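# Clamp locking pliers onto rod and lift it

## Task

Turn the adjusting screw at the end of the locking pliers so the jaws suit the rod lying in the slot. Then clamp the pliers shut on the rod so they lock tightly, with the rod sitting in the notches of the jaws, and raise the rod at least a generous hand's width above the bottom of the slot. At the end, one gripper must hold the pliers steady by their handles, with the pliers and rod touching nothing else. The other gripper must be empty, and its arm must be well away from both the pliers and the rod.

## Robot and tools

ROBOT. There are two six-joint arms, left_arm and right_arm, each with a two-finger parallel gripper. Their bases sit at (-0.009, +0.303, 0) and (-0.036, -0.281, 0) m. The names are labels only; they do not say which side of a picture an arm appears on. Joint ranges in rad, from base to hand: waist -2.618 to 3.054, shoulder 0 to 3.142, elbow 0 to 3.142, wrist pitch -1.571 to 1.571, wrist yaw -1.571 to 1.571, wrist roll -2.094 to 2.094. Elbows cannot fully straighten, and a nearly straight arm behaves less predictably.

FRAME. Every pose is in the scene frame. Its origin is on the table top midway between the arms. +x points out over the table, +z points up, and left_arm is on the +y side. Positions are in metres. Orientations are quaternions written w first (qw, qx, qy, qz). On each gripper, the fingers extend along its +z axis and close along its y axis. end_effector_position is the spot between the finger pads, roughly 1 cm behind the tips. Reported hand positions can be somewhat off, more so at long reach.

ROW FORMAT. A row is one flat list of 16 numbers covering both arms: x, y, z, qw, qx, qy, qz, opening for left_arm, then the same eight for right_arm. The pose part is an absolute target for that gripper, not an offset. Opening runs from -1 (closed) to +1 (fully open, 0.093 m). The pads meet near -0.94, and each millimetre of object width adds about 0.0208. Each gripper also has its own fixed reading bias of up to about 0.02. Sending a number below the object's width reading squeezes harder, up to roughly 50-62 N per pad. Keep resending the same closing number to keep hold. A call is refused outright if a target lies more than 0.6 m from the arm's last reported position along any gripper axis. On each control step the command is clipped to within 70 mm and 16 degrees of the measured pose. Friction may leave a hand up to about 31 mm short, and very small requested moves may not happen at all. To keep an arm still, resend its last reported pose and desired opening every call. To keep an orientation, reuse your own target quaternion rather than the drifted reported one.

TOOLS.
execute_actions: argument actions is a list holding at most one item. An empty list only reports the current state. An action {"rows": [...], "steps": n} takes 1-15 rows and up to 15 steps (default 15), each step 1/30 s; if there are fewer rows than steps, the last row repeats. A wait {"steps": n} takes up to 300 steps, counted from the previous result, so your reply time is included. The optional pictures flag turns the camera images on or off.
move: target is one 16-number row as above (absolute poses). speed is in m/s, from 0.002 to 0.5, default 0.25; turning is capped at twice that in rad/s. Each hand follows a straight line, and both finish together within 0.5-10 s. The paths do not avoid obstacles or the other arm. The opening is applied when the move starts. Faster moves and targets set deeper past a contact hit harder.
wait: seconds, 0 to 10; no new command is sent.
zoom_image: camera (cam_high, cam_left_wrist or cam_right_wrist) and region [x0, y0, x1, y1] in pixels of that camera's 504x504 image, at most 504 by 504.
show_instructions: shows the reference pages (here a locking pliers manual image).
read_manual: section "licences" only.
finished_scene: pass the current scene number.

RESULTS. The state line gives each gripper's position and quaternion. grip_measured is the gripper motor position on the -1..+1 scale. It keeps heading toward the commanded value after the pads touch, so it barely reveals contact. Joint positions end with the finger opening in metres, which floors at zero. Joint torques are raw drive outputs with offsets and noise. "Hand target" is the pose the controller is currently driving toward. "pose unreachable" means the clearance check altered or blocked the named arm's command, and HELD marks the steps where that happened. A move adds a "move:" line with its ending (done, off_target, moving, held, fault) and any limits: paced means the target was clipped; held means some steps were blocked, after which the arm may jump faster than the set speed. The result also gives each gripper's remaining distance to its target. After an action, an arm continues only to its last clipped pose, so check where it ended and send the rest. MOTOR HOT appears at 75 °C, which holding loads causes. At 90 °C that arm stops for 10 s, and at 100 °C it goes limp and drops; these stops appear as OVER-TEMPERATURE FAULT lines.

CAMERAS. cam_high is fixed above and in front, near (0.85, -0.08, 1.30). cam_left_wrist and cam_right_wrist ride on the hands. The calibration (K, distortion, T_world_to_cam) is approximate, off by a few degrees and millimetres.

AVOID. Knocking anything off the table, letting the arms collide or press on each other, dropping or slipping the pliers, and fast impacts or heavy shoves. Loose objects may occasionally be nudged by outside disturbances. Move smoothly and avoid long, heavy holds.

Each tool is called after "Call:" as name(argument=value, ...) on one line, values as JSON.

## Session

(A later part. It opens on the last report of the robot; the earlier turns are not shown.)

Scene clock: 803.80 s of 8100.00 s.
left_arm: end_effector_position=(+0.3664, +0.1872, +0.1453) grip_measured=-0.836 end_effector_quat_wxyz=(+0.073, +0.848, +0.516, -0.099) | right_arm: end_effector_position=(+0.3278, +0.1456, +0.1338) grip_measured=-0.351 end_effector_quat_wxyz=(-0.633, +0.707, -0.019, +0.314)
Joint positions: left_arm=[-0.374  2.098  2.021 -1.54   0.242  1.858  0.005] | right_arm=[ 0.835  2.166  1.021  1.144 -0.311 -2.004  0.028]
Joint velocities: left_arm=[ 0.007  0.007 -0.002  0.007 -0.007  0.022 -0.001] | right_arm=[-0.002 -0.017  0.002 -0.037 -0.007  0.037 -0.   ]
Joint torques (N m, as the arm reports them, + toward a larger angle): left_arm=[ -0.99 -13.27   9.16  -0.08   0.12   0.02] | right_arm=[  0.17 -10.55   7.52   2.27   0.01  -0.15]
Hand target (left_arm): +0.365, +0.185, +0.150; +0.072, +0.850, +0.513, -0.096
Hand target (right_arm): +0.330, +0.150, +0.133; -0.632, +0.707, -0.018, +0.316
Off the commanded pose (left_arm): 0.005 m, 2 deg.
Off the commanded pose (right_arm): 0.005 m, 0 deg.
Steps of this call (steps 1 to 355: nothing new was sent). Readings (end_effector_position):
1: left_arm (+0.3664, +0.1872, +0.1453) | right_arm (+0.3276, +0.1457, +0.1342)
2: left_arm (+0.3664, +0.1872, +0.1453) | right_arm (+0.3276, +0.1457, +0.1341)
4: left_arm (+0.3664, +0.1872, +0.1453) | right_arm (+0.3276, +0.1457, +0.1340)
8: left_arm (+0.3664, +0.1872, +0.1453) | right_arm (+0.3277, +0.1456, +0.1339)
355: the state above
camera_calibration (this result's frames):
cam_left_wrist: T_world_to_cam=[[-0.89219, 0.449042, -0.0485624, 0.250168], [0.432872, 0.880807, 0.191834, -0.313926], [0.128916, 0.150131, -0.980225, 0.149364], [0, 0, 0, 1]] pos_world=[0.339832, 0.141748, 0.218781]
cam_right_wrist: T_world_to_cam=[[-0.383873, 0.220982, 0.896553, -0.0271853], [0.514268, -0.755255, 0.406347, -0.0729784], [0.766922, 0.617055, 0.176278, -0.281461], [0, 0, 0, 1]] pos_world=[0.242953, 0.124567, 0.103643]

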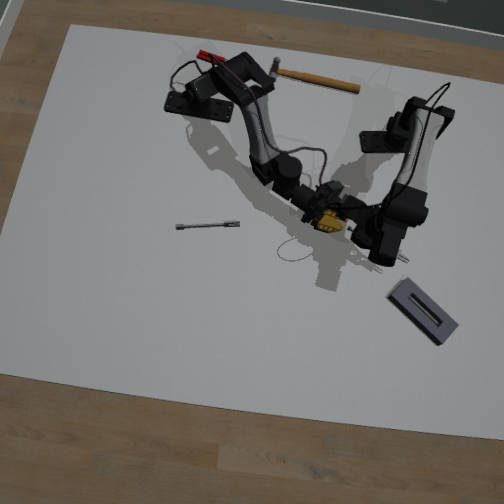

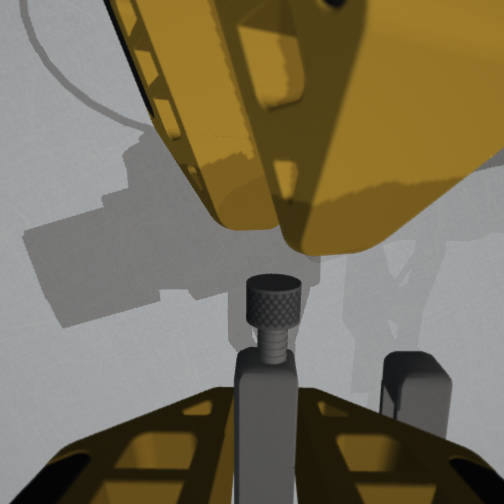

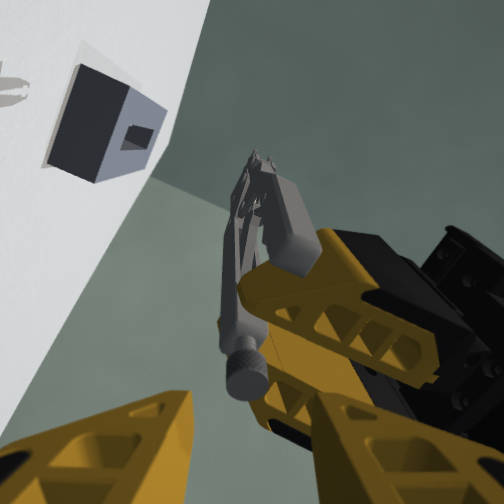

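Call:
move(target=[0.365,0.185,0.150,0.0628,0.8507,0.5112,-0.1045,-0.9, 0.340,0.164,0.135,0.6329,-0.7069,0.0185,-0.3155,-0.35], speed=0.04)

Scene clock: 808.30 s of 8100.00 s.
left_arm: end_effector_position=(+0.3664, +0.1873, +0.1453) grip_measured=-0.836 end_effector_quat_wxyz=(+0.073, +0.848, +0.516, -0.098) | right_arm: end_effector_position=(+0.3384, +0.1591, +0.1361) grip_measured=-0.351 end_effector_quat_wxyz=(-0.634, +0.706, -0.019, +0.315)
Joint positions: left_arm=[-0.374  2.098  2.021 -1.54   0.242  1.858  0.005] | right_arm=[ 0.841  2.203  1.105  1.101 -0.305 -2.004  0.028]
Joint velocities: left_arm=[ 0.007  0.007 -0.012 -0.007  0.022 -0.095  0.   ] | right_arm=[-0.002  0.017 -0.007  0.007 -0.007  0.022 -0.   ]
Joint torques (N m, as the arm reports them, + toward a larger angle): left_arm=[ -0.92 -13.14   9.2   -0.06   0.06   0.03] | right_arm=[  0.2  -11.     7.78   2.3    0.    -0.12]
Hand target (left_arm): +0.365, +0.185, +0.150; +0.072, +0.850, +0.513, -0.096
Hand target (right_arm): +0.340, +0.164, +0.135; -0.633, +0.707, -0.018, +0.316
Off the commanded pose (left_arm): 0.005 m, 2 deg.
Off the commanded pose (right_arm): 0.005 m, 0 deg.
joint sent to its limit (left arm) — the command would take joint 4 (wrist pitch) past its lower limit, so that joint was sent only as far as its limit.
move: done
camera_calibration (this result's frames):
cam_left_wrist: T_world_to_cam=[[-0.892178, 0.449076, -0.0484612, 0.250125], [0.432873, 0.880728, 0.192196, -0.314021], [0.128992, 0.150495, -0.980159, 0.149233], [0, 0, 0, 1]] pos_world=[0.339837, 0.141783, 0.218747]
cam_right_wrist: T_world_to_cam=[[-0.385654, 0.219356, 0.896188, -0.0272083], [0.512809, -0.756517, 0.405845, -0.0683958], [0.767006, 0.616089, 0.179266, -0.298603], [0, 0, 0, 1]] pos_world=[0.253611, 0.138192, 0.105671]

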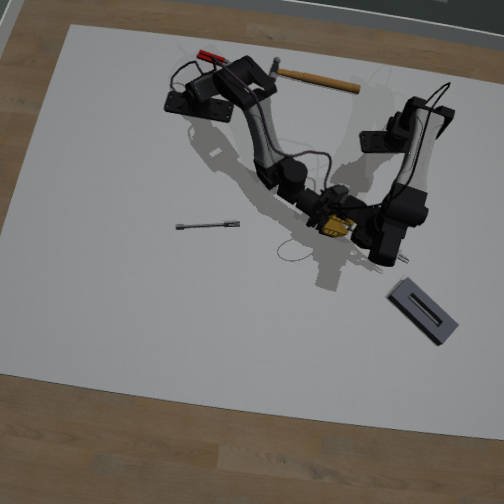

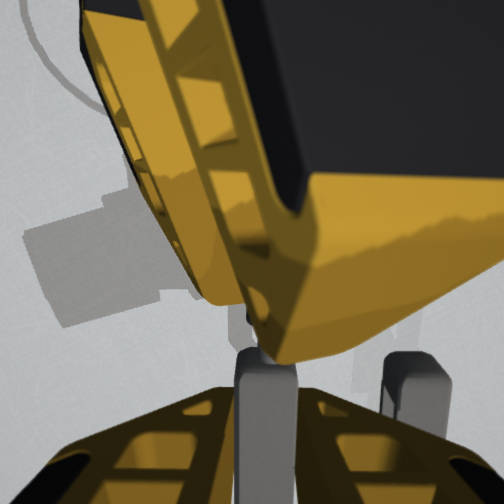

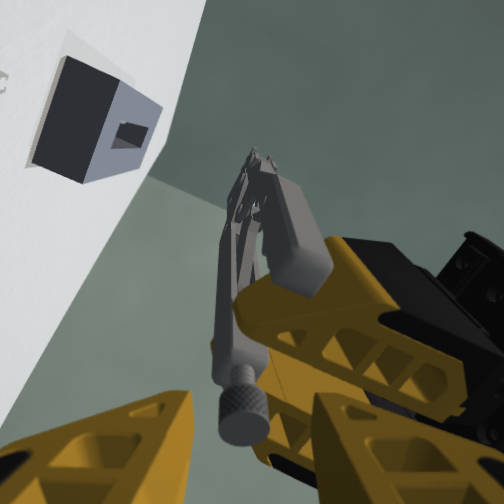

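Call:
execute_actions(actions=[{"rows":[[0.365,0.185,0.150,0.0628,0.8507,0.5112,-0.1045,-0.9, 0.340,0.164,0.135,0.6329,-0.7069,0.0185,-0.3155,-0.85]],"steps":12}])

Call:
move(target=[0.365,0.185,0.150,0.0628,0.8507,0.5112,-0.1045,-0.9, 0.340,0.164,0.135,0.6941,-0.5495,0.4450,0.1349,-0.85], speed=0.2)

Call:
execute_actions(actions=[{"rows":[[0.365,0.185,0.150,0.0628,0.8507,0.5112,-0.1045,-0.9, 0.340,0.164,0.135,0.6941,-0.5495,0.4450,0.1349,-0.4]],"steps":10}])

Scene clock: 812.07 s of 8100.00 s.
left_arm: end_effector_position=(+0.3660, +0.1876, +0.1453) grip_measured=-0.836 end_effector_quat_wxyz=(+0.072, +0.848, +0.516, -0.099) | right_arm: end_effector_position=(+0.3387, +0.1590, +0.1338) grip_measured=-0.837 end_effector_quat_wxyz=(-0.632, +0.709, -0.021, +0.313)
Joint positions: left_arm=[-0.374  2.098  2.021 -1.543  0.24   1.858  0.005] | right_arm=[ 0.841  2.204  1.105  1.094 -0.302 -2.004  0.005]
Joint velocities: left_arm=[-0.007 -0.007  0.002  0.066 -0.022  0.007  0.   ] | right_arm=[ 0.022 -0.002 -0.007 -0.007 -0.051 -0.022  0.001]
Joint torques (N m, as the arm reports them, + toward a larger angle): left_arm=[ -0.83 -13.32   9.19  -0.05   0.11   0.03] | right_arm=[  0.17 -11.2    7.79   2.34  -0.05  -0.12]
Hand target (left_arm): +0.365, +0.185, +0.150; +0.072, +0.850, +0.513, -0.096
Hand target (right_arm): +0.340, +0.164, +0.135; -0.633, +0.707, -0.019, +0.316
Off the commanded pose (left_arm): 0.005 m, 1 deg.
Off the commanded pose (right_arm): 0.005 m, 0 deg.
joint sent to its limit (left arm) — the command would take joint 4 (wrist pitch) past its lower limit, so that joint was sent only as far as its limit.
Steps of this call (steps 1 to 101: nothing new was sent; steps 102 to 113: all 12 steps of this action). Readings (end_effector_position):
102: left_arm (+0.3664, +0.1873, +0.1453) | right_arm (+0.3384, +0.1591, +0.1357)
103: left_arm (+0.3662, +0.1873, +0.1453) | right_arm (+0.3387, +0.1589, +0.1347)
105: left_arm (+0.3660, +0.1875, +0.1453) | right_arm (+0.3387, +0.1590, +0.1338)
109: left_arm (+0.3660, +0.1876, +0.1453) | right_arm (+0.3387, +0.1590, +0.1338)
113: the state above
camera_calibration (this result's frames):
cam_left_wrist: T_world_to_cam=[[-0.892237, 0.449233, -0.0458525, 0.249144], [0.433312, 0.880322, 0.193064, -0.314324], [0.127096, 0.152391, -0.980114, 0.14954], [0, 0, 0, 1]] pos_world=[0.33949, 0.141994, 0.218675]
cam_right_wrist: T_world_to_cam=[[-0.379708, 0.225668, 0.89716, -0.0282371], [0.513216, -0.755488, 0.407243, -0.0682045], [0.769695, 0.615071, 0.171048, -0.298026], [0, 0, 0, 1]] pos_world=[0.253671, 0.138152, 0.104086]

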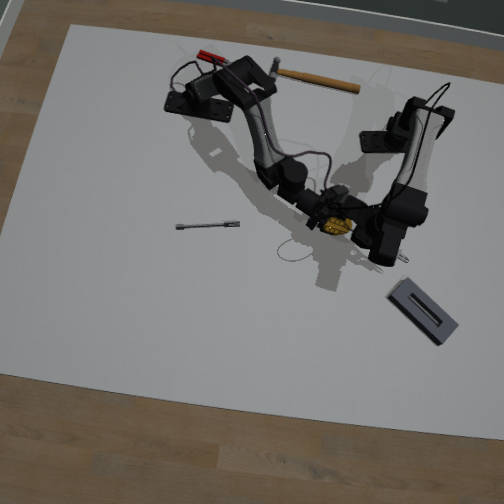

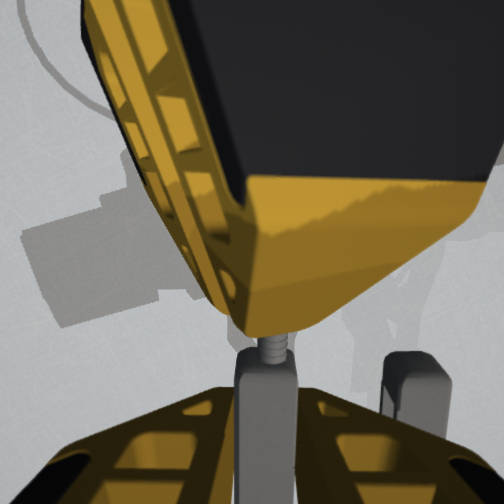

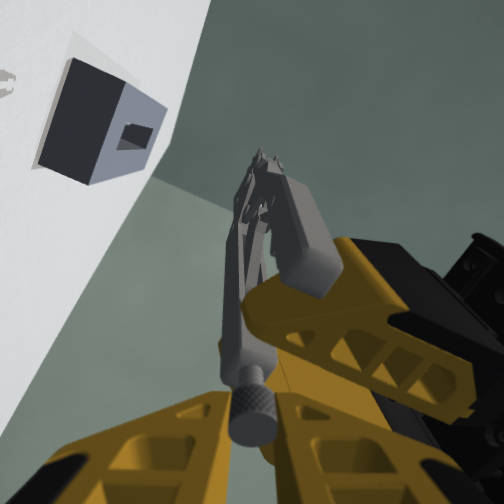

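Scene clock: 816.10 s of 8100.00 s.
left_arm: end_effector_position=(+0.3657, +0.1876, +0.1453) grip_measured=-0.836 end_effector_quat_wxyz=(+0.072, +0.848, +0.516, -0.099) | right_arm: end_effector_position=(+0.3381, +0.1594, +0.1321) grip_measured=-0.838 end_effector_quat_wxyz=(+0.691, -0.556, +0.444, +0.130)
Joint positions: left_arm=[-0.374  2.098  2.021 -1.544  0.241  1.857  0.005] | right_arm=[ 0.843  2.204  1.105  1.086 -0.302 -0.715  0.005]
Joint velocities: left_arm=[-0.017 -0.007 -0.012  0.022 -0.007 -0.037 -0.001] | right_arm=[-0.012 -0.002  0.002 -0.037  0.051  0.066  0.   ]
Joint torques (N m, as the arm reports them, + toward a larger angle): left_arm=[ -0.98 -13.27   9.25  -0.04   0.09  -0.01] | right_arm=[  0.08 -11.18   7.8    2.43  -0.03   0.09]
Hand target (left_arm): +0.365, +0.185, +0.150; +0.072, +0.850, +0.513, -0.096
Hand target (right_arm): +0.340, +0.164, +0.135; +0.694, -0.550, +0.445, +0.135
Off the commanded pose (left_arm): 0.005 m, 1 deg.
Off the commanded pose (right_arm): 0.006 m, 1 deg.
joint sent to its limit (left arm) — the command would take joint 4 (wrist pitch) past its lower limit, so that joint was sent only as far as its limit.
move: done
camera_calibration (this result's frames):
cam_left_wrist: T_world_to_cam=[[-0.89264, 0.448552, -0.0446666, 0.249004], [0.432908, 0.880666, 0.192404, -0.314022], [0.125639, 0.152411, -0.980299, 0.15016], [0, 0, 0, 1]] pos_world=[0.339348, 0.141971, 0.218743]
cam_right_wrist: T_world_to_cam=[[0.664883, -0.326558, 0.671782, -0.262367], [0.336375, -0.672109, -0.659638, 0.120589], [0.66692, 0.664552, -0.337028, -0.203576], [0, 0, 0, 1]] pos_world=[0.269649, 0.130658, 0.187187]

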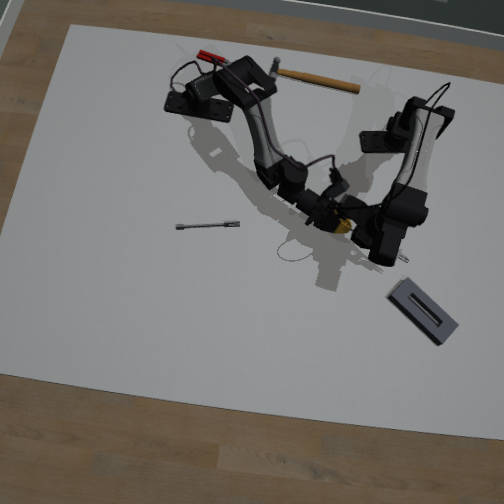

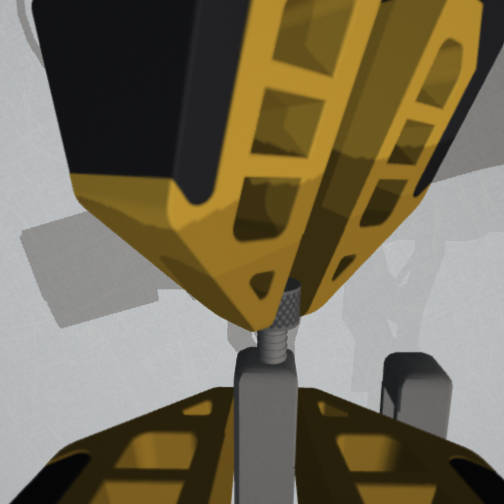

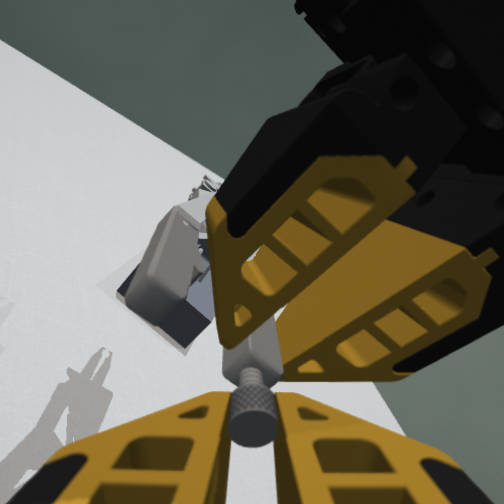

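Scene clock: 816.43 s of 8100.00 s.
left_arm: end_effector_position=(+0.3657, +0.1877, +0.1453) grip_measured=-0.836 end_effector_quat_wxyz=(+0.072, +0.848, +0.516, -0.099) | right_arm: end_effector_position=(+0.3381, +0.1594, +0.1321) grip_measured=-0.402 end_effector_quat_wxyz=(+0.690, -0.554, +0.447, +0.133)
Joint positions: left_arm=[-0.374  2.098  2.021 -1.544  0.24   1.857  0.005] | right_arm=[ 0.843  2.204  1.105  1.086 -0.302 -0.706  0.026]
Joint velocities: left_arm=[-0.012  0.012  0.017 -0.081  0.037 -0.066  0.001] | right_arm=[-0.012  0.007 -0.007  0.007  0.037 -0.037 -0.001]
Joint torques (N m, as the arm reports them, + toward a larger angle): left_arm=[ -0.97 -13.31   9.2    0.01   0.14  -0.02] | right_arm=[  0.2  -11.09   7.88   2.46  -0.04  -0.01]
Hand target (left_arm): +0.365, +0.185, +0.150; +0.072, +0.850, +0.513, -0.096
Hand target (right_arm): +0.340, +0.164, +0.135; +0.694, -0.550, +0.445, +0.135
Off the commanded pose (left_arm): 0.005 m, 1 deg.
Off the commanded pose (right_arm): 0.006 m, 1 deg.
joint sent to its limit (left arm) — the command would take joint 4 (wrist pitch) past its lower limit, so that joint was sent only as far as its limit.
Steps of this call (steps 1 to 10: all 10 steps of this action). Readings (end_effector_position):
1: left_arm (+0.3657, +0.1876, +0.1453) | right_arm (+0.3381, +0.1594, +0.1321)
2: left_arm (+0.3657, +0.1876, +0.1453) | right_arm (+0.3381, +0.1594, +0.1321)
4: left_arm (+0.3657, +0.1877, +0.1453) | right_arm (+0.3381, +0.1594, +0.1321)
8: left_arm (+0.3657, +0.1877, +0.1453) | right_arm (+0.3381, +0.1594, +0.1321)
10: the state above
camera_calibration (this result's frames):
cam_left_wrist: T_world_to_cam=[[-0.892628, 0.448586, -0.0445657, 0.248961], [0.43291, 0.880585, 0.192765, -0.314117], [0.125716, 0.152774, -0.980232, 0.150029], [0, 0, 0, 1]] pos_world=[0.339353, 0.142006, 0.218709]
cam_right_wrist: T_world_to_cam=[[0.670248, -0.329507, 0.664976, -0.262811], [0.330943, -0.669301, -0.665217, 0.122715], [0.664262, 0.665929, -0.33955, -0.202564], [0, 0, 0, 1]] pos_world=[0.270093, 0.130428, 0.187614]

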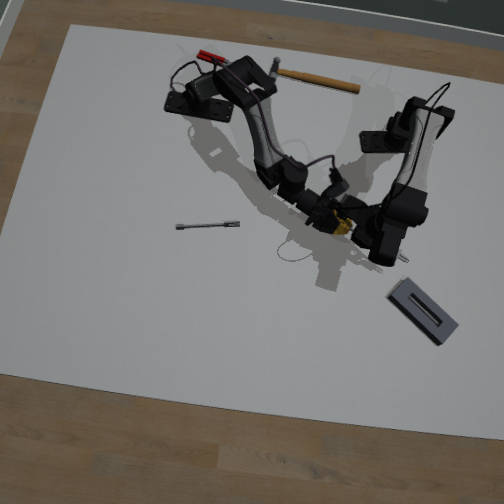

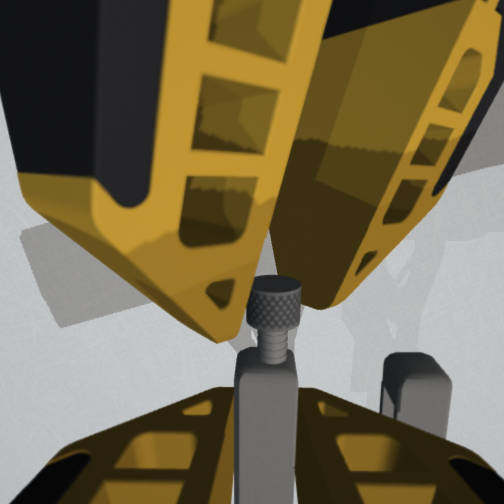

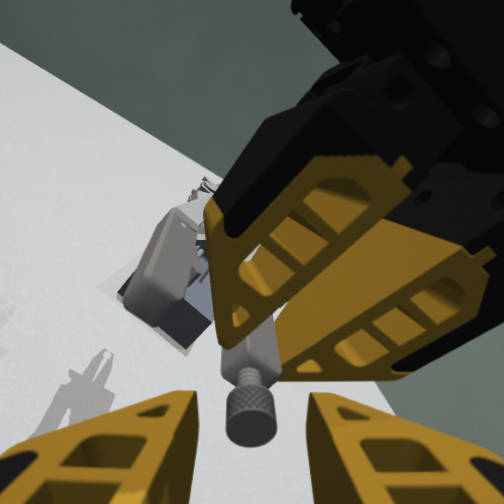

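Call:
move(target=[0.365,0.185,0.150,0.0628,0.8507,0.5112,-0.1045,-0.9, 0.338,0.160,0.135,0.6861,-0.6861,0.171,-0.171,-0.3], speed=0.3)

Call:
move(target=[0.365,0.185,0.150,0.0628,0.8507,0.5112,-0.1045,-0.9, 0.307,0.180,0.135,0.6861,-0.6861,0.171,-0.171,-0.3], speed=0.06)

Scene clock: 831.73 s of 8100.00 s.
left_arm: end_effector_position=(+0.3657, +0.1877, +0.1453) grip_measured=-0.836 end_effector_quat_wxyz=(+0.072, +0.848, +0.516, -0.099) | right_arm: end_effector_position=(+0.3381, +0.1594, +0.1321) grip_measured=-0.302 end_effector_quat_wxyz=(+0.683, -0.689, +0.177, -0.165)
Joint positions: left_arm=[-0.374  2.098  2.021 -1.544  0.24   1.857  0.005] | right_arm=[ 0.843  2.204  1.105  1.086 -0.302 -1.559  0.031]
Joint velocities: left_arm=[-0.007  0.002 -0.007  0.022  0.037 -0.022  0.001] | right_arm=[ 0.022 -0.022 -0.002  0.022  0.022 -0.022  0.   ]
Joint torques (N m, as the arm reports them, + toward a larger angle): left_arm=[ -1.01 -13.26   9.15  -0.03   0.1    0.01] | right_arm=[ -0.17 -12.11   6.33   2.53  -0.05  -0.09]
Hand target (left_arm): +0.365, +0.185, +0.150; +0.072, +0.850, +0.513, -0.096
Hand target (right_arm): +0.338, +0.160, +0.135; +0.686, -0.686, +0.171, -0.171
Off the commanded pose (left_arm): 0.005 m, 1 deg.
Off the commanded pose (right_arm): 0.003 m, 1 deg.
joint sent to its limit (left arm) — the command would take joint 4 (wrist pitch) past its lower limit, so that joint was sent only as far as its limit.
move: done
camera_calibration (this result's frames):
cam_left_wrist: T_world_to_cam=[[-0.892628, 0.448586, -0.0445657, 0.248961], [0.43291, 0.880585, 0.192765, -0.314117], [0.125716, 0.152774, -0.980232, 0.150029], [0, 0, 0, 1]] pos_world=[0.339353, 0.142006, 0.218709]
cam_right_wrist: T_world_to_cam=[[0.00417813, 0.029324, 0.999561, -0.139043], [0.597794, -0.801374, 0.0210111, -0.0371234], [0.801639, 0.597444, -0.020878, -0.280198], [0, 0, 0, 1]] pos_world=[0.247391, 0.14173, 0.133912]

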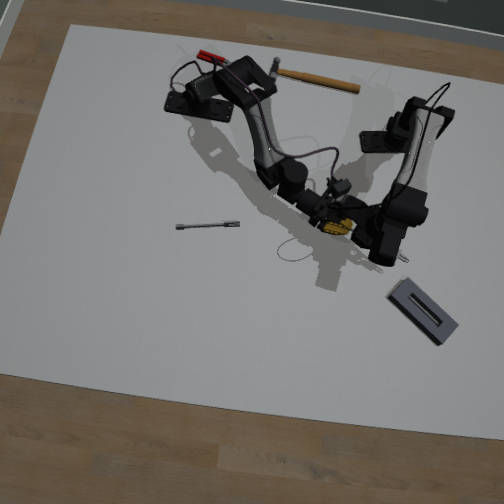

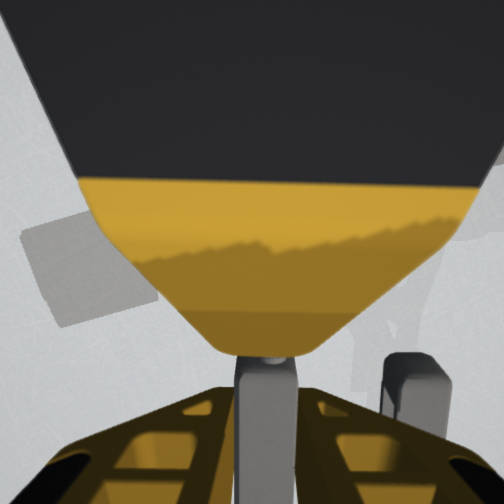

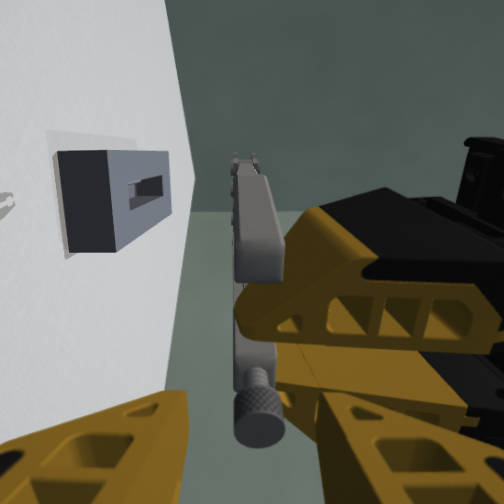

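Scene clock: 832.67 s of 8100.00 s.
left_arm: end_effector_position=(+0.3657, +0.1877, +0.1453) grip_measured=-0.836 end_effector_quat_wxyz=(+0.072, +0.848, +0.516, -0.099) | right_arm: end_effector_position=(+0.3088, +0.1814, +0.1257) grip_measured=-0.302 end_effector_quat_wxyz=(+0.679, -0.695, +0.176, -0.161)
Joint positions: left_arm=[-0.374  2.098  2.021 -1.544  0.24   1.857  0.005] | right_arm=[ 0.928  2.204  1.087  1.09  -0.224 -1.563  0.031]
Joint velocities: left_arm=[-0.007 -0.007  0.007 -0.007  0.022 -0.051 -0.001] | right_arm=[ 0.007 -0.002 -0.017 -0.037  0.066  0.007 -0.   ]
Joint torques (N m, as the arm reports them, + toward a larger angle): left_arm=[ -1.02 -13.32   9.15  -0.02   0.1    0.02] | right_arm=[  0.15 -13.62   5.14   2.73   0.01  -0.14]
Hand target (left_arm): +0.365, +0.185, +0.150; +0.072, +0.850, +0.513, -0.096
Hand target (right_arm): +0.307, +0.180, +0.135; +0.686, -0.686, +0.171, -0.171
Off the commanded pose (left_arm): 0.005 m, 1 deg.
Off the commanded pose (right_arm): 0.010 m, 2 deg.
joint sent to its limit (left arm) — the command would take joint 4 (wrist pitch) past its lower limit, so that joint was sent only as far as its limit.
move: done
camera_calibration (this result's frames):
cam_left_wrist: T_world_to_cam=[[-0.892628, 0.448586, -0.0445657, 0.248961], [0.43291, 0.880585, 0.192765, -0.314117], [0.125716, 0.152774, -0.980232, 0.150029], [0, 0, 0, 1]] pos_world=[0.339353, 0.142006, 0.218709]
cam_right_wrist: T_world_to_cam=[[0.00921435, 0.0428381, 0.99904, -0.137088], [0.604093, -0.796402, 0.0285774, -0.00571577], [0.796861, 0.603249, -0.0332165, -0.267974], [0, 0, 0, 1]] pos_world=[0.218254, 0.162976, 0.128218]

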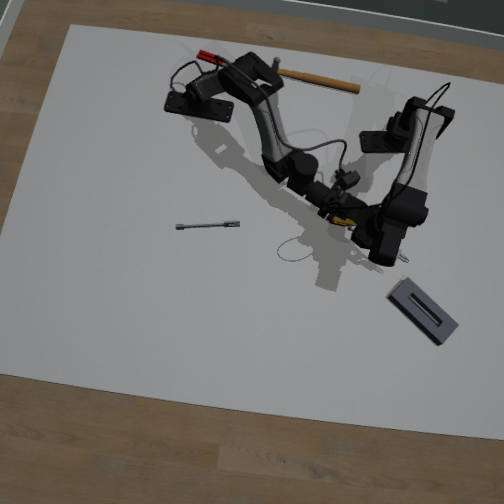

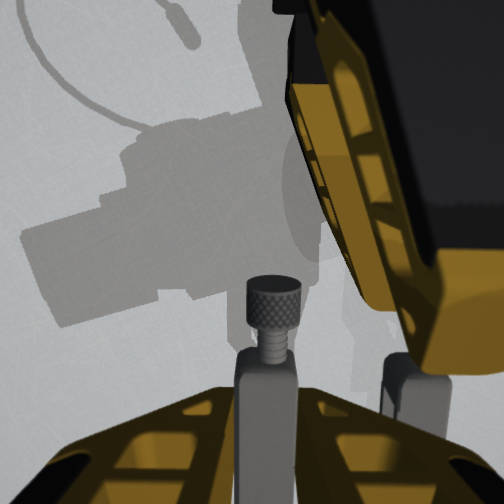

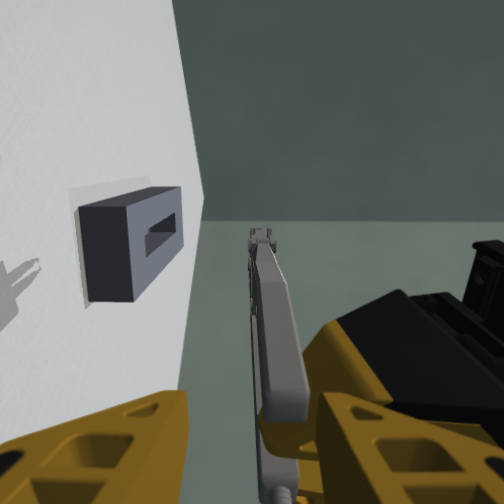

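Call:
move(target=[0.365,0.185,0.150,0.0628,0.8507,0.5112,-0.1045,-0.9, 0.316,0.187,0.144,0.6861,-0.6861,0.171,-0.171,-0.3], speed=0.02)

Scene clock: 838.87 s of 8100.00 s.
left_arm: end_effector_position=(+0.3657, +0.1877, +0.1453) grip_measured=-0.836 end_effector_quat_wxyz=(+0.072, +0.848, +0.516, -0.099) | right_arm: end_effector_position=(+0.3126, +0.1847, +0.1312) grip_measured=-0.302 end_effector_quat_wxyz=(+0.680, -0.693, +0.176, -0.164)
Joint positions: left_arm=[-0.374  2.098  2.021 -1.544  0.24   1.857  0.005] | right_arm=[ 0.928  2.204  1.112  1.07  -0.22  -1.563  0.031]
Joint velocities: left_arm=[-0.007 -0.002 -0.002  0.051 -0.081 -0.022 -0.   ] | right_arm=[-0.012 -0.002 -0.017  0.007 -0.037 -0.022 -0.   ]
Joint torques (N m, as the arm reports them, + toward a larger angle): left_arm=[ -0.97 -13.35   9.4   -0.06   0.11   0.02] | right_arm=[ -0.36 -13.36   7.79   2.26  -0.04  -0.14]
Hand target (left_arm): +0.365, +0.185, +0.150; +0.072, +0.850, +0.513, -0.096
Hand target (right_arm): +0.316, +0.187, +0.144; +0.686, -0.686, +0.171, -0.171
Off the commanded pose (left_arm): 0.005 m, 1 deg.
Off the commanded pose (right_arm): 0.013 m, 1 deg.
joint sent to its limit (left arm) — the command would take joint 4 (wrist pitch) past its lower limit, so that joint was sent only as far as its limit.
move: off_target (right_arm)
camera_calibration (this result's frames):
cam_left_wrist: T_world_to_cam=[[-0.892628, 0.448586, -0.0445657, 0.248961], [0.43291, 0.880585, 0.192765, -0.314117], [0.125716, 0.152774, -0.980232, 0.150029], [0, 0, 0, 1]] pos_world=[0.339353, 0.142006, 0.218709]
cam_right_wrist: T_world_to_cam=[[0.00526155, 0.0386994, 0.999237, -0.140767], [0.600637, -0.799039, 0.0277833, -0.00379578], [0.799504, 0.600033, -0.0274485, -0.273831], [0, 0, 0, 1]] pos_world=[0.221949, 0.166722, 0.133249]

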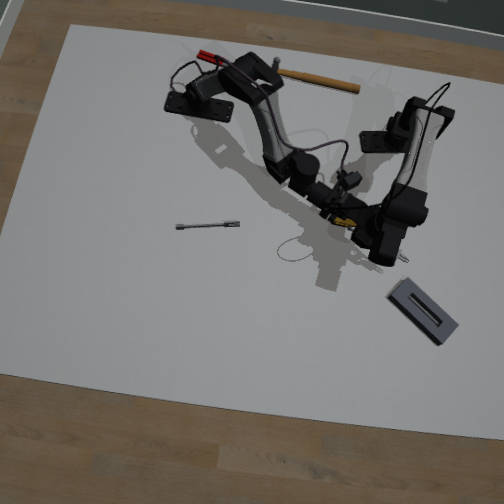

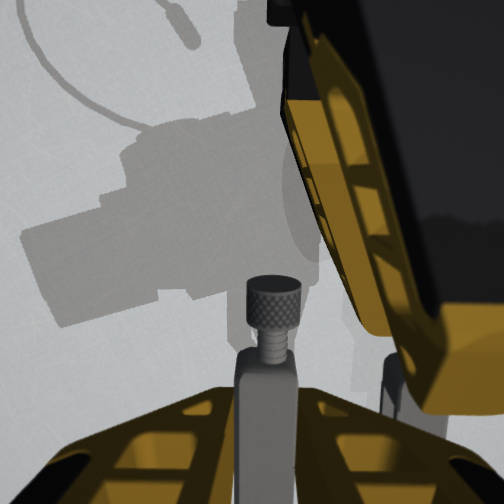

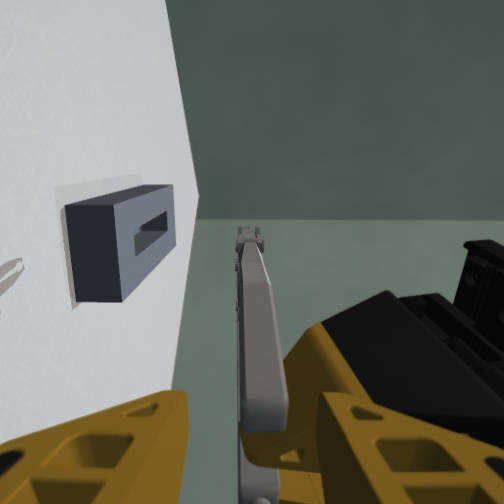

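Call:
move(target=[0.365,0.185,0.150,0.0628,0.8507,0.5112,-0.1045,-0.9, 0.319,0.192,0.142,0.6861,-0.6861,0.171,-0.171,-0.5], speed=0.02)

Scene clock: 841.67 s of 8100.00 s.
left_arm: end_effector_position=(+0.3660, +0.1888, +0.1450) grip_measured=-0.836 end_effector_quat_wxyz=(+0.069, +0.848, +0.516, -0.097) | right_arm: end_effector_position=(+0.3154, +0.1880, +0.1365) grip_measured=-0.499 end_effector_quat_wxyz=(+0.682, -0.691, +0.175, -0.165)
Joint positions: left_arm=[-0.374  2.098  2.021 -1.544  0.233  1.857  0.005] | right_arm=[ 0.928  2.204  1.135  1.054 -0.22  -1.563  0.021]
Joint velocities: left_arm=[ 0.007 -0.002 -0.017 -0.022  0.007 -0.022 -0.   ] | right_arm=[ 0.007  0.017 -0.007 -0.037  0.022 -0.066  0.   ]
Joint torques (N m, as the arm reports them, + toward a larger angle): left_arm=[ -1.   -13.26   9.16  -0.04   0.17   0.01] | right_arm=[ -0.17 -11.64   8.4    2.42  -0.02  -0.15]
Hand target (left_arm): +0.365, +0.185, +0.150; +0.071, +0.850, +0.513, -0.096
Hand target (right_arm): +0.319, +0.192, +0.142; +0.686, -0.686, +0.171, -0.171
Off the commanded pose (left_arm): 0.006 m, 1 deg.
Off the commanded pose (right_arm): 0.008 m, 1 deg.
joint sent to its limit (left arm) — the command would take joint 4 (wrist pitch) past its lower limit, so that joint was sent only as far as its limit.
move: done
camera_calibration (this result's frames):
cam_left_wrist: T_world_to_cam=[[-0.892387, 0.449217, -0.0430135, 0.248275], [0.432877, 0.87905, 0.199721, -0.315912], [0.127529, 0.159609, -0.978908, 0.147384], [0, 0, 0, 1]] pos_world=[0.339512, 0.142649, 0.218049]
cam_right_wrist: T_world_to_cam=[[0.00130687, 0.0340557, 0.999419, -0.144115], [0.60053, -0.799165, 0.0264466, -0.00275544], [0.799601, 0.600146, -0.0214958, -0.278771], [0, 0, 0, 1]] pos_world=[0.224749, 0.17001, 0.138111]

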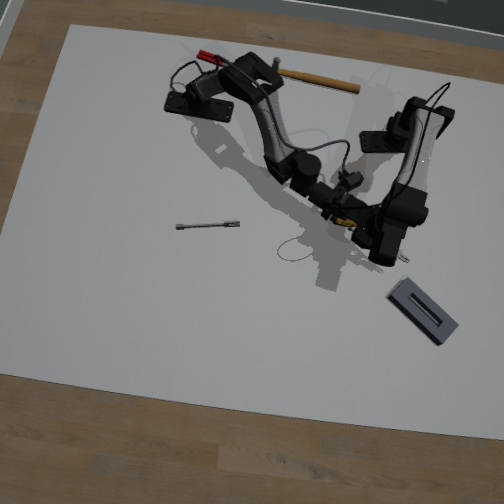

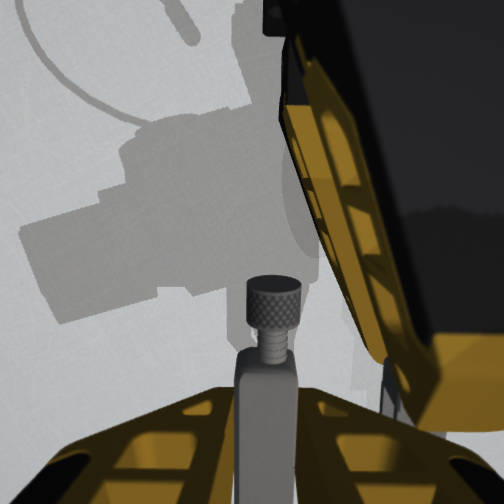

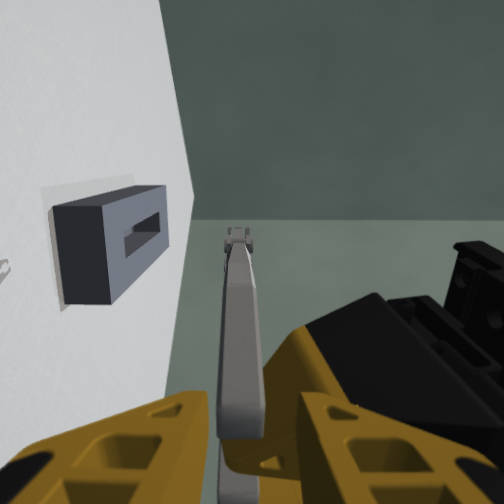

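Touching the left finger lightly; close here.

Call:
execute_actions(actions=[{"rows":[[0.365,0.185,0.150,0.0628,0.8507,0.5112,-0.1045,-0.9, 0.315,0.187,0.136,0.6861,-0.6861,0.171,-0.171,-0.9]],"steps":12}], pictures=false)

Call:
move(target=[0.365,0.185,0.150,0.0628,0.8507,0.5112,-0.1045,-0.9, 0.298,0.196,0.136,0.6861,-0.6861,0.171,-0.171,-0.9], speed=0.015)

Scene clock: 844.67 s of 8100.00 s.
left_arm: end_effector_position=(+0.3659, +0.1887, +0.1450) grip_measured=-0.836 end_effector_quat_wxyz=(+0.069, +0.848, +0.516, -0.097) | right_arm: end_effector_position=(+0.3151, +0.1879, +0.1341) grip_measured=-0.882 end_effector_quat_wxyz=(+0.680, -0.693, +0.175, -0.164)
Joint positions: left_arm=[-0.374  2.098  2.021 -1.544  0.234  1.857  0.005] | right_arm=[ 0.928  2.207  1.133  1.052 -0.221 -1.564  0.003]
Joint velocities: left_arm=[-0.007 -0.002 -0.002  0.022  0.007  0.022 -0.   ] | right_arm=[-0.027 -0.002 -0.002 -0.007 -0.007 -0.022 -0.001]
Joint torques (N m, as the arm reports them, + toward a larger angle): left_arm=[ -0.93 -13.27   9.16  -0.06   0.13   0.  ] | right_arm=[ -0.21 -11.76   5.56   2.74  -0.01  -0.15]
Hand target (left_arm): +0.365, +0.185, +0.150; +0.072, +0.850, +0.513, -0.096
Hand target (right_arm): +0.315, +0.187, +0.136; +0.686, -0.686, +0.171, -0.171
Off the commanded pose (left_arm): 0.006 m, 1 deg.
Off the commanded pose (right_arm): 0.002 m, 1 deg.
joint sent to its limit (left arm) — the command would take joint 4 (wrist pitch) past its lower limit, so that joint was sent only as far as its limit.
Steps of this call (steps 1 to 78: nothing new was sent; steps 79 to 90: all 12 steps of this action). Readings (end_effector_position):
79: left_arm (+0.3661, +0.1888, +0.1450) | right_arm (+0.3154, +0.1881, +0.1365)
80: left_arm (+0.3659, +0.1887, +0.1450) | right_arm (+0.3151, +0.1879, +0.1341)
82: left_arm (+0.3659, +0.1887, +0.1450) | right_arm (+0.3151, +0.1879, +0.1341)
86: left_arm (+0.3659, +0.1887, +0.1450) | right_arm (+0.3151, +0.1879, +0.1341)
90: the state above

Scene clock: 846.40 s of 8100.00 s.
left_arm: end_effector_position=(+0.3636, +0.1903, +0.1449) grip_measured=-0.836 end_effector_quat_wxyz=(+0.063, +0.848, +0.517, -0.099) | right_arm: end_effector_position=(+0.3118, +0.1901, +0.1338) grip_measured=-0.882 end_effector_quat_wxyz=(+0.678, -0.687, +0.188, -0.180)
Joint positions: left_arm=[-0.374  2.098  2.021 -1.555  0.227  1.857  0.005] | right_arm=[ 0.954  2.207  1.124  1.068 -0.153 -1.564  0.003]
Joint velocities: left_arm=[-0.007 -0.002 -0.017  0.022 -0.022  0.022  0.   ] | right_arm=[ 0.012 -0.002  0.002 -0.066 -0.022 -0.007 -0.001]
Joint torques (N m, as the arm reports them, + toward a larger angle): left_arm=[ -0.95 -13.21   9.24   0.04   0.23   0.04] | right_arm=[  1.21 -12.67   5.16   2.73  -0.27  -0.15]
Hand target (left_arm): +0.365, +0.185, +0.150; +0.071, +0.850, +0.513, -0.096
Hand target (right_arm): +0.298, +0.196, +0.136; +0.686, -0.686, +0.171, -0.171
Off the commanded pose (left_arm): 0.007 m, 1 deg.
Off the commanded pose (right_arm): 0.015 m, 2 deg.
joint sent to its limit (left arm) — the command would take joint 4 (wrist pitch) past its lower limit, so that joint was sent only as far as its limit.
move: off_target (right_arm)
camera_calibration (this result's frames):
cam_left_wrist: T_world_to_cam=[[-0.892591, 0.449819, -0.0307367, 0.243642], [0.435116, 0.877265, 0.202684, -0.31708], [0.118135, 0.16754, -0.978762, 0.149249], [0, 0, 0, 1]] pos_world=[0.337807, 0.143563, 0.217835]
cam_right_wrist: T_world_to_cam=[[0.000675114, 0.0349463, 0.999389, -0.141468], [0.56707, -0.82318, 0.0284016, 0.0158406], [0.823669, 0.566704, -0.0203728, -0.278489], [0, 0, 0, 1]] pos_world=[0.220495, 0.175804, 0.135258]

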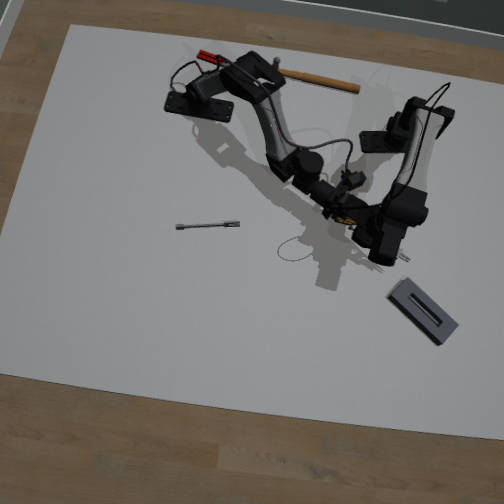

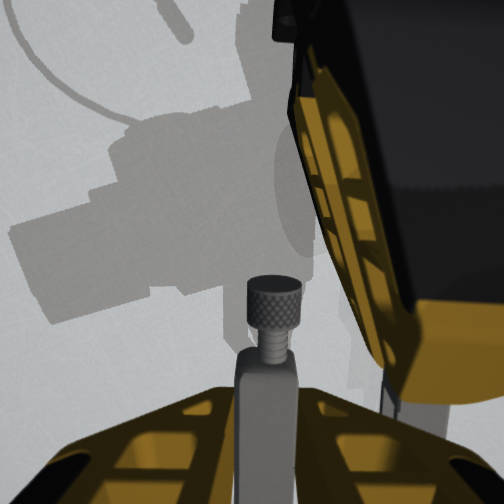

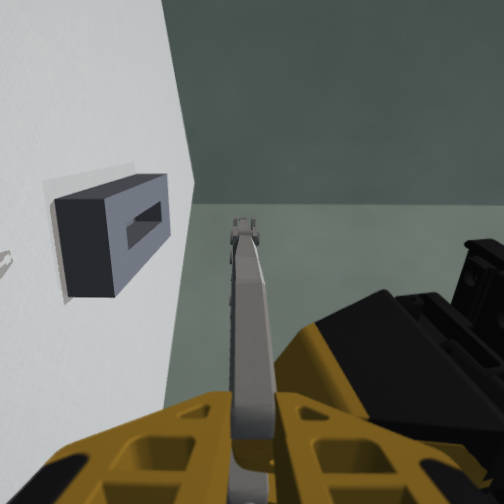

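Pull more, with left countering.

Call:
move(target=[0.375,0.180,0.150,0.0628,0.8507,0.5112,-0.1045,-0.9, 0.278,0.207,0.136,0.6861,-0.6861,0.171,-0.171,-0.9], speed=0.015)

Scene clock: 851.93 s of 8100.00 s.
left_arm: end_effector_position=(+0.3695, +0.1874, +0.1453) grip_measured=-0.836 end_effector_quat_wxyz=(+0.067, +0.845, +0.521, -0.096) | right_arm: end_effector_position=(+0.2937, +0.2011, +0.1342) grip_measured=-0.882 end_effector_quat_wxyz=(+0.681, -0.683, +0.190, -0.185)
Joint positions: left_arm=[-0.377  2.117  2.051 -1.555  0.23   1.842  0.005] | right_arm=[ 1.009  2.207  1.111  1.091 -0.087 -1.566  0.003]
Joint velocities: left_arm=[-0.002  0.002 -0.002 -0.022  0.007 -0.022 -0.   ] | right_arm=[ 0.007  0.022 -0.012  0.007 -0.037  0.022 -0.   ]
Joint torques (N m, as the arm reports them, + toward a larger angle): left_arm=[ -1.05 -12.2   11.14   0.12   0.18   0.09] | right_arm=[  1.19 -13.26   4.97   2.56  -0.38  -0.14]
Hand target (left_arm): +0.374, +0.180, +0.150; +0.078, +0.850, +0.513, -0.090
Hand target (right_arm): +0.278, +0.207, +0.136; +0.686, -0.686, +0.171, -0.172
Off the commanded pose (left_arm): 0.010 m, 2 deg.
Off the commanded pose (right_arm): 0.017 m, 3 deg.
joint sent to its limit (left arm) — the command would take joint 4 (wrist pitch) past its lower limit, so that joint was sent only as far as its limit.
move: off_target (right_arm)
camera_calibration (this result's frames):
cam_left_wrist: T_world_to_cam=[[-0.8973, 0.439645, -0.039571, 0.255156], [0.42364, 0.882873, 0.202643, -0.313979], [0.124027, 0.165067, -0.978453, 0.147703], [0, 0, 0, 1]] pos_world=[0.343647, 0.140645, 0.218243]
cam_right_wrist: T_world_to_cam=[[-0.00697121, 0.0274849, 0.999598, -0.138524], [0.557719, -0.8296, 0.0267002, 0.0394366], [0.830001, 0.557681, -0.00954555, -0.271331], [0, 0, 0, 1]] pos_world=[0.202245, 0.18784, 0.134825]

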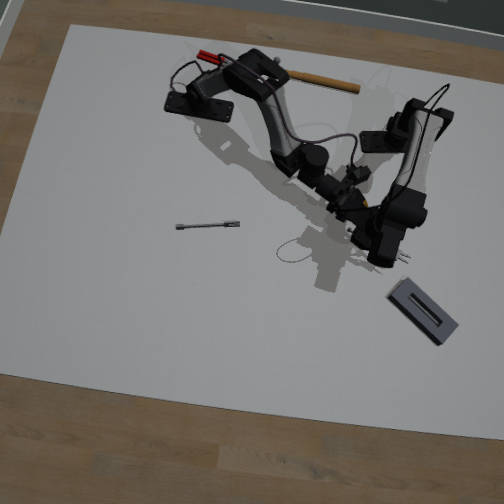

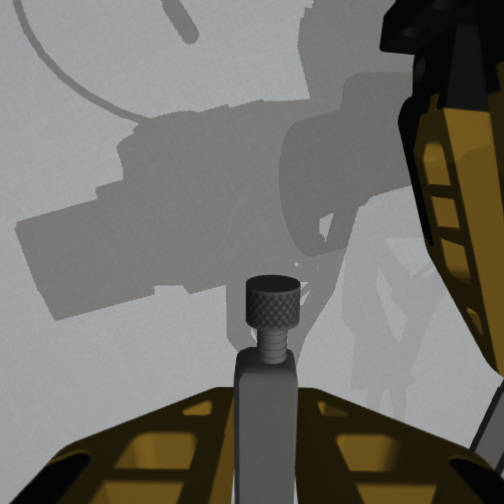

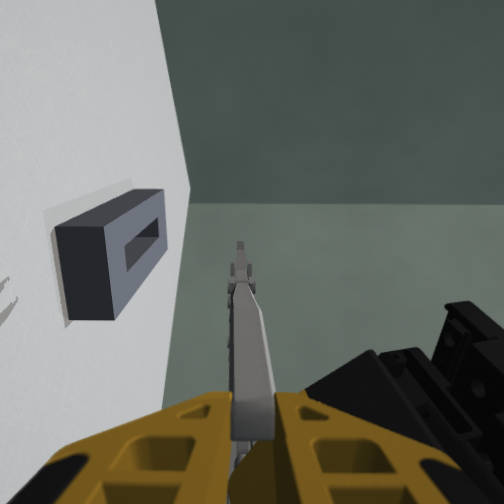

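Unlocked. Release and retreat.

Call:
execute_actions(actions=[{"rows":[[0.369,0.187,0.148,0.0628,0.8507,0.5112,-0.1045,-0.9, 0.293,0.201,0.135,0.6861,-0.6861,0.171,-0.171,-0.9],[0.369,0.187,0.148,0.0628,0.8507,0.5112,-0.1045,-0.9, 0.293,0.201,0.135,0.6861,-0.6861,0.171,-0.171,-0.9],[0.369,0.187,0.148,0.0628,0.8507,0.5112,-0.1045,-0.9, 0.293,0.201,0.135,0.6861,-0.6861,0.171,-0.171,-0.9],[0.369,0.187,0.148,0.0628,0.8507,0.5112,-0.1045,-0.9, 0.293,0.201,0.135,0.6861,-0.6861,0.171,-0.171,-0.5]],"steps":12}], pictures=false)

Call:
move(target=[0.369,0.187,0.148,0.0628,0.8507,0.5112,-0.1045,-0.9, 0.25,0.06,0.13,0.6861,-0.6861,0.171,-0.171,-0.5], speed=0.15)

Scene clock: 856.03 s of 8100.00 s.
left_arm: end_effector_position=(+0.3699, +0.1869, +0.1454) grip_measured=-0.836 end_effector_quat_wxyz=(+0.070, +0.848, +0.517, -0.096) | right_arm: end_effector_position=(+0.2919, +0.2015, +0.1342) grip_measured=-0.502 end_effector_quat_wxyz=(+0.684, -0.687, +0.176, -0.171)
Joint positions: left_arm=[-0.377  2.117  2.051 -1.552  0.233  1.853  0.005] | right_arm=[ 0.996  2.207  1.111  1.091 -0.141 -1.566  0.021]
Joint velocities: left_arm=[-0.002 -0.027  0.007  0.022 -0.022 -0.022 -0.   ] | right_arm=[ 0.002  0.007  0.007 -0.037  0.022 -0.022 -0.001]
Joint torques (N m, as the arm reports them, + toward a larger angle): left_arm=[ -0.22 -13.75   7.63   0.1    0.17   0.14] | right_arm=[ -0.74 -12.     6.3    2.51  -0.1   -0.12]
Hand target (left_arm): +0.369, +0.187, +0.148; +0.072, +0.850, +0.513, -0.095
Hand target (right_arm): +0.293, +0.201, +0.135; +0.686, -0.686, +0.171, -0.171
Off the commanded pose (left_arm): 0.003 m, 1 deg.
Off the commanded pose (right_arm): 0.001 m, 1 deg.
joint sent to its limit (left arm) — the command would take joint 4 (wrist pitch) past its lower limit, so that joint was sent only as far as its limit.
Steps of this call (steps 1 to 111: nothing new was sent; steps 112 to 123: all 12 steps of this action). Readings (end_effector_position):
112: left_arm (+0.3695, +0.1875, +0.1453) | right_arm (+0.2943, +0.2007, +0.1342)
113: left_arm (+0.3697, +0.1874, +0.1453) | right_arm (+0.2945, +0.2004, +0.1342)
115: left_arm (+0.3700, +0.1870, +0.1454) | right_arm (+0.2947, +0.2000, +0.1342)
119: left_arm (+0.3700, +0.1869, +0.1454) | right_arm (+0.2932, +0.2007, +0.1342)
123: the state above

Scene clock: 857.80 s of 8100.00 s.
left_arm: end_effector_position=(+0.3699, +0.1869, +0.1454) grip_measured=-0.836 end_effector_quat_wxyz=(+0.070, +0.849, +0.516, -0.096) | right_arm: end_effector_position=(+0.2535, +0.0630, +0.1199) grip_measured=-0.502 end_effector_quat_wxyz=(+0.676, -0.696, +0.181, -0.164)
Joint positions: left_arm=[-0.377  2.117  2.051 -1.552  0.233  1.854  0.005] | right_arm=[ 0.813  1.936  0.527  1.374 -0.329 -1.566  0.021]
Joint velocities: left_arm=[-0.002 -0.017 -0.002 -0.066 -0.022 -0.022  0.001] | right_arm=[ 0.002  0.002 -0.012 -0.007 -0.037 -0.007 -0.   ]
Joint torques (N m, as the arm reports them, + toward a larger angle): left_arm=[ -0.32 -13.9    7.66   0.1    0.18   0.15] | right_arm=[ -0.75 -10.39   3.66   2.65  -0.12  -0.11]
Hand target (left_arm): +0.369, +0.187, +0.148; +0.072, +0.850, +0.513, -0.096
Hand target (right_arm): +0.252, +0.060, +0.131; +0.687, -0.686, +0.172, -0.170
Off the commanded pose (left_arm): 0.003 m, 1 deg.
Off the commanded pose (right_arm): 0.011 m, 2 deg.
joint sent to its limit (left arm) — the command would take joint 4 (wrist pitch) past its lower limit, so that joint was sent only as far as its limit.
move: off_target (right_arm)
camera_calibration (this result's frames):
cam_left_wrist: T_world_to_cam=[[-0.891893, 0.449971, -0.0453156, 0.252706], [0.433105, 0.878688, 0.200817, -0.316165], [0.13018, 0.159481, -0.97858, 0.146597], [0, 0, 0, 1]] pos_world=[0.343235, 0.14072, 0.2184]
cam_right_wrist: T_world_to_cam=[[0.0144047, 0.0466752, 0.998806, -0.127262], [0.595712, -0.802677, 0.0289186, -0.0639185], [0.803069, 0.594584, -0.0393673, -0.152986], [0, 0, 0, 1]] pos_world=[0.162769, 0.0455974, 0.122936]

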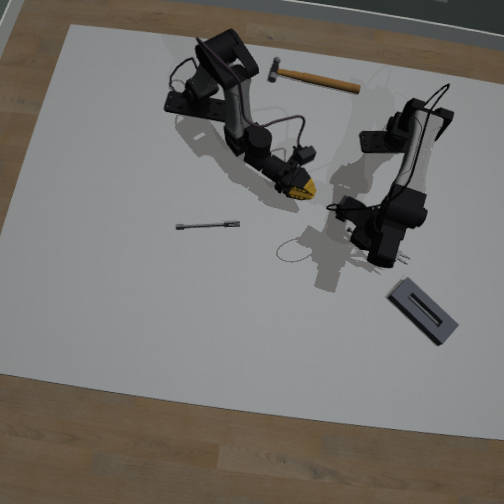

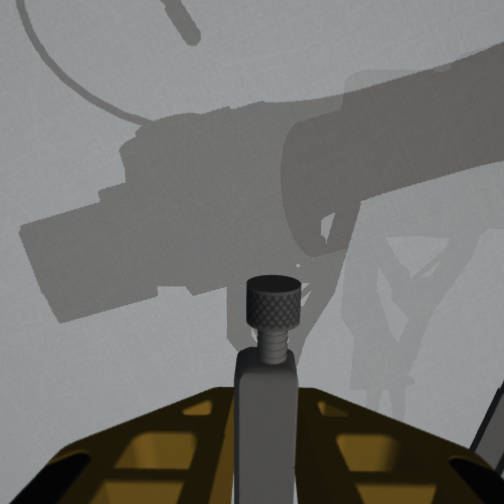

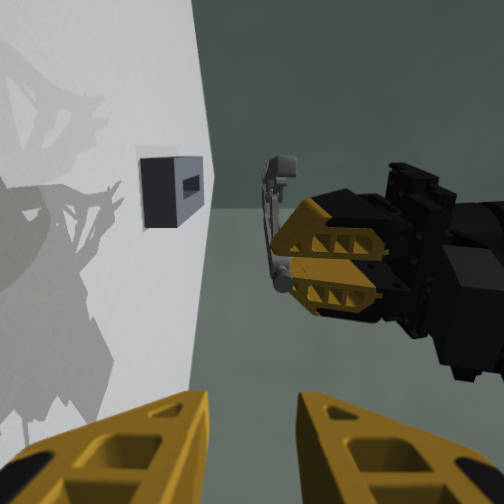

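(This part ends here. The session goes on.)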